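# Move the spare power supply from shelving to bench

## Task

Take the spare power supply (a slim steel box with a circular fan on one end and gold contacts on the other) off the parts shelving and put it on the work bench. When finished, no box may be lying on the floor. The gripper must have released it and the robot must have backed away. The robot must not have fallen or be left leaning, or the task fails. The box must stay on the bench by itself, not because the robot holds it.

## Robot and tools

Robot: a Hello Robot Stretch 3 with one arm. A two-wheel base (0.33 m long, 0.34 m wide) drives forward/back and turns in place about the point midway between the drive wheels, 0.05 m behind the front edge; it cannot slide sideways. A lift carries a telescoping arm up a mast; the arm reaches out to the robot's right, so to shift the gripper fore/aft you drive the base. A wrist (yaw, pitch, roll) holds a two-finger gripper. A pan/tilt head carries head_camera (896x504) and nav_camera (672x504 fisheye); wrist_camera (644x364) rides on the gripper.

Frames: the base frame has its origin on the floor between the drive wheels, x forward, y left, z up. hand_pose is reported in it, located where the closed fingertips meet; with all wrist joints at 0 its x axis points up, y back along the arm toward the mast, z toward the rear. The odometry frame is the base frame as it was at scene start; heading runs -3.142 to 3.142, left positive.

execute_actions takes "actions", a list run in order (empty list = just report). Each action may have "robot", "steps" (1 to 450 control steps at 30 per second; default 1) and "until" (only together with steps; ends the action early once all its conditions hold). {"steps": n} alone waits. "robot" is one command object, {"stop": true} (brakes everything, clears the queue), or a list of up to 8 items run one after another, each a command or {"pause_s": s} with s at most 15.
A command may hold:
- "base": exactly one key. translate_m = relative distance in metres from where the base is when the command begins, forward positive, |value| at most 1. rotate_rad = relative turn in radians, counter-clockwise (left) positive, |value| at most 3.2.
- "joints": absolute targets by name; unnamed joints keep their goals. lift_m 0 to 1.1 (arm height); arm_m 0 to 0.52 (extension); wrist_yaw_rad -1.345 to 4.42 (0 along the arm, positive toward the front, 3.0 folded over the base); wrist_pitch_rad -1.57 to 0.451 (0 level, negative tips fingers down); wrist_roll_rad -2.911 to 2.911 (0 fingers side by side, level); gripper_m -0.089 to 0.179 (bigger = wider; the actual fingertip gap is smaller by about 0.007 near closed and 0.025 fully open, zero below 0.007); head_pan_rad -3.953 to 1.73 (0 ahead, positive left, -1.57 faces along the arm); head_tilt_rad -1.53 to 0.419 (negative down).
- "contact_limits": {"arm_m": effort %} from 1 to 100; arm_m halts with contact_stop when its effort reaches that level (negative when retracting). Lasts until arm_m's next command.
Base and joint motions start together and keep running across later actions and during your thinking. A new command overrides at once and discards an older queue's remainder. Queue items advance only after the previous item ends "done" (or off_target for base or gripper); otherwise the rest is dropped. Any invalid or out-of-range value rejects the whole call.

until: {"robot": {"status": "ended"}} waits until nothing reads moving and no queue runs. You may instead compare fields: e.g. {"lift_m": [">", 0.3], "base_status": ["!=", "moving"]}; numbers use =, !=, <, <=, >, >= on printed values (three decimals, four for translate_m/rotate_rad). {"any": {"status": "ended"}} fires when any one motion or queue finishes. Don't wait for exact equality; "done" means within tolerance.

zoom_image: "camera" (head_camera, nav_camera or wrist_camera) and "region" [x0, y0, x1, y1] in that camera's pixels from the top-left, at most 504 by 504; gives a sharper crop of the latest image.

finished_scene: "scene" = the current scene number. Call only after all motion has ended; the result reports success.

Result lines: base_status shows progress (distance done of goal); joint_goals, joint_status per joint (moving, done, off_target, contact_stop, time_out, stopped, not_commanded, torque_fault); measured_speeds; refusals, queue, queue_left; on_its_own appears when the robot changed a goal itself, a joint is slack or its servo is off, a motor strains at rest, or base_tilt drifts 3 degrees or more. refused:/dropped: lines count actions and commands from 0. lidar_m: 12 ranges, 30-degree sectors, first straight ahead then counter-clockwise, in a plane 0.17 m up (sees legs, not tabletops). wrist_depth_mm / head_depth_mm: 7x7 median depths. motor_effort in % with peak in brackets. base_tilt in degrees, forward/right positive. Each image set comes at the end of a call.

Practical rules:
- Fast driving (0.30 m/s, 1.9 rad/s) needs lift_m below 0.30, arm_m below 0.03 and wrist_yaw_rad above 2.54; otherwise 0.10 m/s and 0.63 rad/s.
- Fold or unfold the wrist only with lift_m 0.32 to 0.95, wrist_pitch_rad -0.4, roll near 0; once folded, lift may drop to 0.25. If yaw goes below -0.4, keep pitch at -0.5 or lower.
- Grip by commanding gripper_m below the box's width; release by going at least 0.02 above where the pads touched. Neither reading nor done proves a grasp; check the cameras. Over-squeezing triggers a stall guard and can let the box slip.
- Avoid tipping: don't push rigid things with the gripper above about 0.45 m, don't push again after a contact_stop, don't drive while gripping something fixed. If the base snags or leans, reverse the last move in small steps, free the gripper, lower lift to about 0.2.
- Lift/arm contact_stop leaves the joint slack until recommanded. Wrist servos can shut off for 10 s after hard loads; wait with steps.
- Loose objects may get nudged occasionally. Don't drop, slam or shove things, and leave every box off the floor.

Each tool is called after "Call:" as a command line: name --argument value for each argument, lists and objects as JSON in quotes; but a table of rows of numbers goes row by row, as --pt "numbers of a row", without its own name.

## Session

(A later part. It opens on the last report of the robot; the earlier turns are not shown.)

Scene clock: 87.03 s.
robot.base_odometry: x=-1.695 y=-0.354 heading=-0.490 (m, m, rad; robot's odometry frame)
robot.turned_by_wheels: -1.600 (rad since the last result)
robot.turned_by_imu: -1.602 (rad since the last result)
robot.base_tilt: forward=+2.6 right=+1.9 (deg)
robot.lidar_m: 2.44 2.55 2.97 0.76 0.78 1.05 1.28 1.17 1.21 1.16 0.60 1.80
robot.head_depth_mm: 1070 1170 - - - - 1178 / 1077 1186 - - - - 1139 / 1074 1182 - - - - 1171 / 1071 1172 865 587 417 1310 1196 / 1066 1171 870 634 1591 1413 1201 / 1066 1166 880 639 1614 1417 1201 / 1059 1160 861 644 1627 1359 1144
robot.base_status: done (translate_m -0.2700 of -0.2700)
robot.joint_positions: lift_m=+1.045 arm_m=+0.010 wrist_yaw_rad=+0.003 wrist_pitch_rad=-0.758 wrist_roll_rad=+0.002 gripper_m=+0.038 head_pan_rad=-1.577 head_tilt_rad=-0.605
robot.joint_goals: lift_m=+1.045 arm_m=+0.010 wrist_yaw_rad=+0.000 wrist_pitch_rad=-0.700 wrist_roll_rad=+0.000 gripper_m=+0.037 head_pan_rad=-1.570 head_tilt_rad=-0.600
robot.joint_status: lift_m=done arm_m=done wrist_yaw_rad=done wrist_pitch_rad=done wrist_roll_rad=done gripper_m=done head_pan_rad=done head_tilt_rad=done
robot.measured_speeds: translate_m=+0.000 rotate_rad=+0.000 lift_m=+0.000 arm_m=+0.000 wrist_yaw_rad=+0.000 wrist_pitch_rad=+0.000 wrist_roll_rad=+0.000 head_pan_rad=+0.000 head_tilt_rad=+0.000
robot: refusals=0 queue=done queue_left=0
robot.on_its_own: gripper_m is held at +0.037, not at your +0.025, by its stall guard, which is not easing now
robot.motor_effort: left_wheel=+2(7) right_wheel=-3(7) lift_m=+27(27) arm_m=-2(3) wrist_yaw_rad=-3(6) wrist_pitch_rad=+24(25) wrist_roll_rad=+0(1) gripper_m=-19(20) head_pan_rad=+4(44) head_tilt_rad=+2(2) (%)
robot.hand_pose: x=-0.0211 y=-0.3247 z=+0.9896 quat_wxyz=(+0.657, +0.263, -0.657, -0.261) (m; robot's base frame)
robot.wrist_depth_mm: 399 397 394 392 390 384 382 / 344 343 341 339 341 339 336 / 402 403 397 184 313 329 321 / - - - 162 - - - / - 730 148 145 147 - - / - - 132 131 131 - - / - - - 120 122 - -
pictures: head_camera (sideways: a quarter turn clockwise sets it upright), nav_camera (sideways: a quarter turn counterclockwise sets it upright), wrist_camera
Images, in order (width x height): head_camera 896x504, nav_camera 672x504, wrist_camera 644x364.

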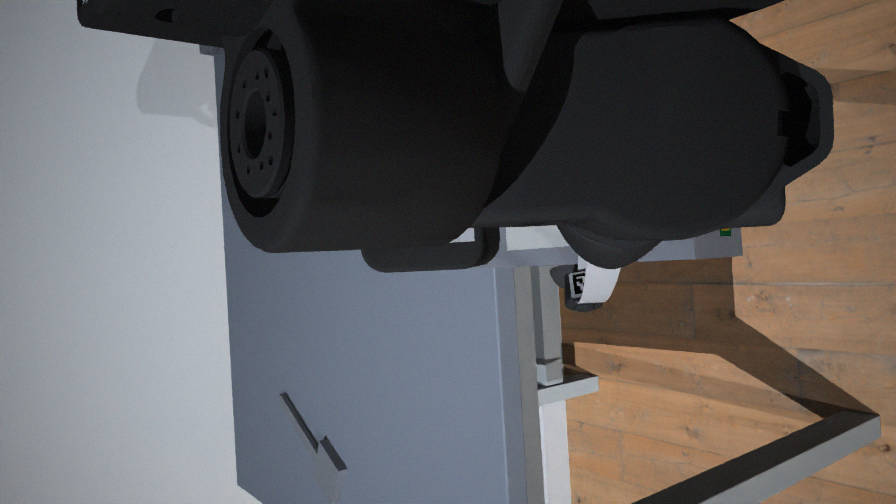

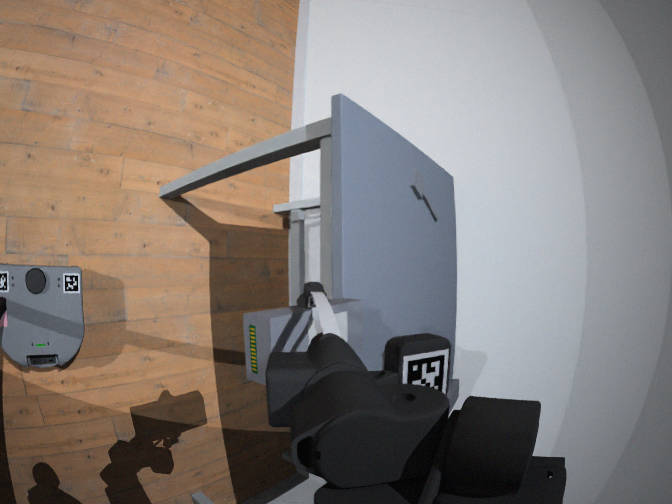

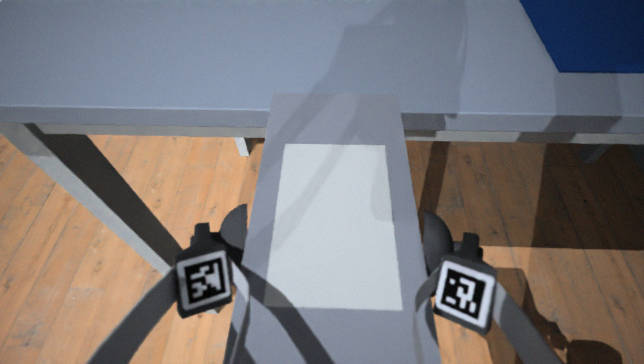

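Call:
execute_actions --actions '[{"robot":[{"joints":{"arm_m":0.38,"lift_m":1.025}},{"joints":{"lift_m":0.992}}],"steps":300,"until":{"robot":{"status":"ended"}}}]'

Scene clock: 95.13 s.
robot.base_odometry: x=-1.695 y=-0.354 heading=-0.490 (m, m, rad; robot's odometry frame)
robot.turned_by_wheels: +0.000 (rad since the last result)
robot.turned_by_imu: -0.001 (rad since the last result)
robot.base_tilt: forward=+2.5 right=+1.9 (deg)
robot.lidar_m: 2.45 2.56 2.98 0.76 0.78 1.05 1.28 1.18 1.21 1.16 0.61 1.80
robot.head_depth_mm: 1081 - 753 640 1599 1386 1181 / 1079 - 840 621 1590 1395 1185 / 1059 - 807 625 1596 1398 1193 / 1072 1172 806 631 1609 1401 1196 / 1065 1169 872 635 1599 1411 1202 / 1062 1167 878 640 1603 1418 1203 / 1058 1160 860 644 1641 1355 1142
robot.base_status: done (translate_m -0.2700 of -0.2700)
robot.joint_positions: lift_m=+0.992 arm_m=+0.380 wrist_yaw_rad=+0.002 wrist_pitch_rad=-0.747 wrist_roll_rad=+0.001 gripper_m=+0.038 head_pan_rad=-1.577 head_tilt_rad=-0.605
robot.joint_goals: lift_m=+0.992 arm_m=+0.380 wrist_yaw_rad=+0.000 wrist_pitch_rad=-0.700 wrist_roll_rad=+0.000 gripper_m=+0.037 head_pan_rad=-1.570 head_tilt_rad=-0.600
robot.joint_status: lift_m=done arm_m=done wrist_yaw_rad=done wrist_pitch_rad=done wrist_roll_rad=done gripper_m=done head_pan_rad=done head_tilt_rad=done
robot.measured_speeds: translate_m=+0.000 rotate_rad=+0.000 lift_m=+0.000 arm_m=+0.000 wrist_yaw_rad=+0.000 wrist_pitch_rad=+0.000 wrist_roll_rad=+0.000 head_pan_rad=+0.000 head_tilt_rad=+0.000
robot: refusals=0 queue=done queue_left=0
robot.on_its_own: gripper_m is held at +0.037, not at your +0.025, by its stall guard, which is not easing now
robot.motor_effort: left_wheel=+2(2) right_wheel=-1(2) lift_m=+21(26) arm_m=+2(1) wrist_yaw_rad=-1(2) wrist_pitch_rad=+20(25) wrist_roll_rad=+0(0) gripper_m=-19(20) head_pan_rad=+4(4) head_tilt_rad=+1(1) (%)
robot.hand_pose: x=-0.0213 y=-0.6963 z=+0.9389 quat_wxyz=(+0.658, +0.258, -0.658, -0.258) (m; robot's base frame)
robot.wrist_depth_mm: 307 308 307 302 305 300 295 / 266 265 262 267 263 261 260 / 234 235 233 179 221 232 230 / 209 209 204 159 198 205 204 / 190 189 149 143 145 186 186 / 172 173 131 131 132 172 170 / 158 159 154 121 123 156 156
pictures: head_camera (sideways: a quarter turn clockwise sets it upright), nav_camera (sideways: a quarter turn counterclockwise sets it upright), wrist_camera
Images, in order (width x height): head_camera 896x504, nav_camera 672x504, wrist_camera 644x364.

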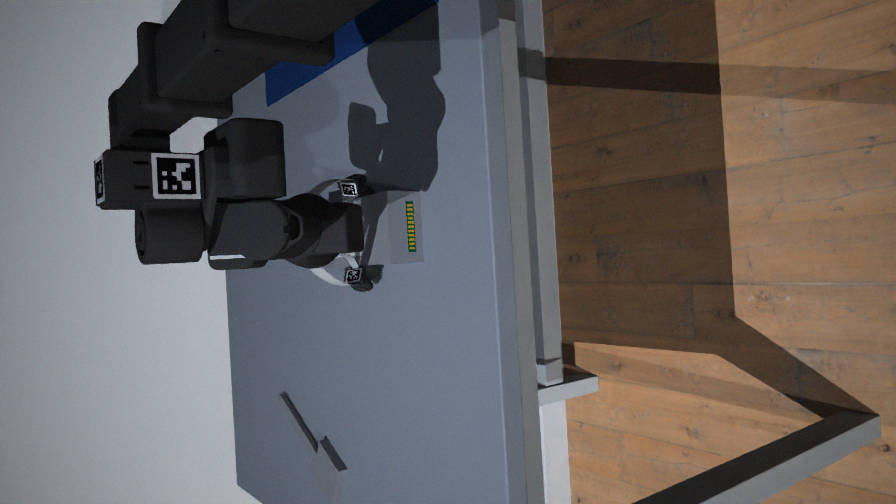

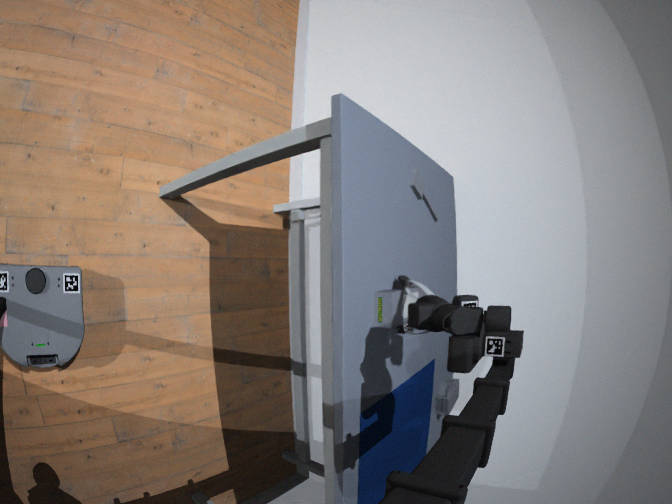

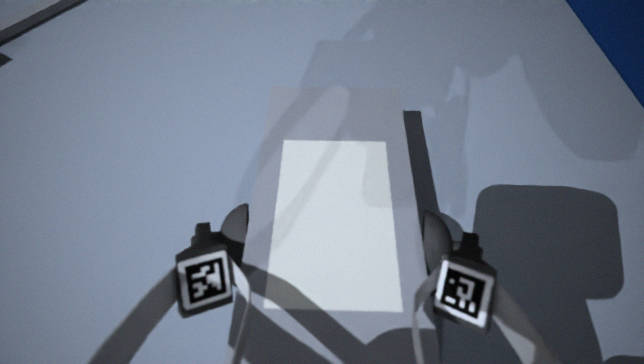

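Call:
execute_actions --actions '[{"robot":{"joints":{"lift_m":0.988}},"steps":60,"until":{"robot":{"status":"ended"}}},{"robot":[{"joints":{"gripper_m":0.15}},{"joints":{"lift_m":1.045,"arm_m":0.01,"head_pan_rad":1.6,"head_tilt_rad":-0.4}}],"steps":300,"until":{"robot":{"arm_m":["<",0.22]}}},{"robot":{"base":{"translate_m":0.28}},"steps":300,"until":{"robot":{"status":"ended"}}}]'

Scene clock: 105.87 s.
robot.base_odometry: x=-1.448 y=-0.486 heading=-0.490 (m, m, rad; robot's odometry frame)
robot.turned_by_wheels: +0.000 (rad since the last result)
robot.turned_by_imu: +0.000 (rad since the last result)
robot.base_tilt: forward=+2.5 right=+1.8 (deg)
robot.lidar_m: 2.16 2.26 2.80 1.40 0.94 1.06 1.56 1.43 1.21 0.51 1.32 1.79
robot.head_depth_mm: 2945 3195 3485 2940 2077 1617 1320 / 2958 3203 3509 2971 2092 1617 1322 / 2939 3178 3444 2991 2105 1639 1328 / 2928 3133 3439 3037 2128 1638 1341 / 2934 3140 3361 3079 2055 1655 1346 / 2877 1579 1525 1489 1551 1379 1276 / 1079 1135 - - - - 1084
robot.base_status: done (translate_m +0.2800 of +0.2800)
robot.joint_positions: lift_m=+1.045 arm_m=+0.010 wrist_yaw_rad=+0.002 wrist_pitch_rad=-0.713 wrist_roll_rad=+0.001 gripper_m=+0.150 head_pan_rad=+1.593 head_tilt_rad=-0.408
robot.joint_goals: lift_m=+1.045 arm_m=+0.010 wrist_yaw_rad=+0.000 wrist_pitch_rad=-0.700 wrist_roll_rad=+0.000 gripper_m=+0.150 head_pan_rad=+1.600 head_tilt_rad=-0.400
robot.joint_status: lift_m=done arm_m=done wrist_yaw_rad=done wrist_pitch_rad=done wrist_roll_rad=done gripper_m=done head_pan_rad=done head_tilt_rad=done
robot.measured_speeds: translate_m=+0.000 rotate_rad=+0.000 lift_m=+0.000 arm_m=+0.000 wrist_yaw_rad=+0.000 wrist_pitch_rad=+0.000 wrist_roll_rad=+0.000 head_pan_rad=+0.000 head_tilt_rad=+0.000
robot: refusals=0 queue=done queue_left=0
robot.motor_effort: left_wheel=+1(6) right_wheel=-2(3) lift_m=+23(23) arm_m=-3(3) wrist_yaw_rad=-2(2) wrist_pitch_rad=+6(19) wrist_roll_rad=+0(0) gripper_m=+0(83) head_pan_rad=+4(43) head_tilt_rad=+3(14) (%)
robot.hand_pose: x=-0.0213 y=-0.3333 z=+0.9977 quat_wxyz=(+0.663, +0.248, -0.662, -0.247) (m; robot's base frame)
robot.wrist_depth_mm: - - 463 435 435 429 366 / - - 385 376 367 366 362 / - - 329 333 325 324 320 / - - - - - - - / - - - - - - - / - - - - - - - / - - - - - - -
pictures: head_camera (sideways: a quarter turn clockwise sets it upright), nav_camera (sideways: a quarter turn counterclockwise sets it upright), wrist_camera
Images, in order (width x height): head_camera 896x504, nav_camera 672x504, wrist_camera 644x364.

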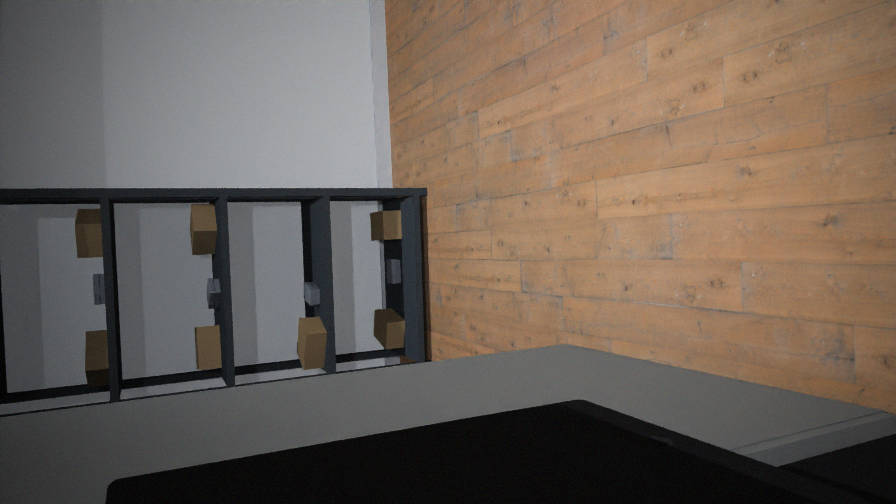

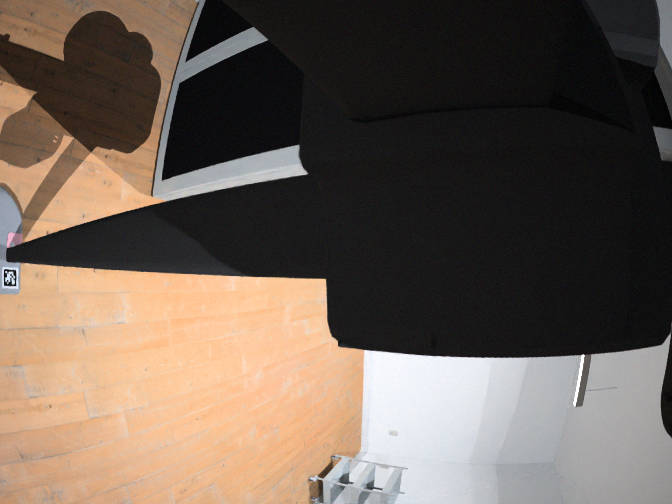

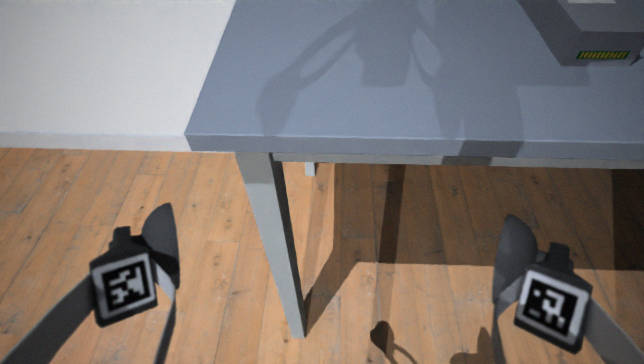

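Call:
finished_scene --scene 2

The scene is finished: the task was done.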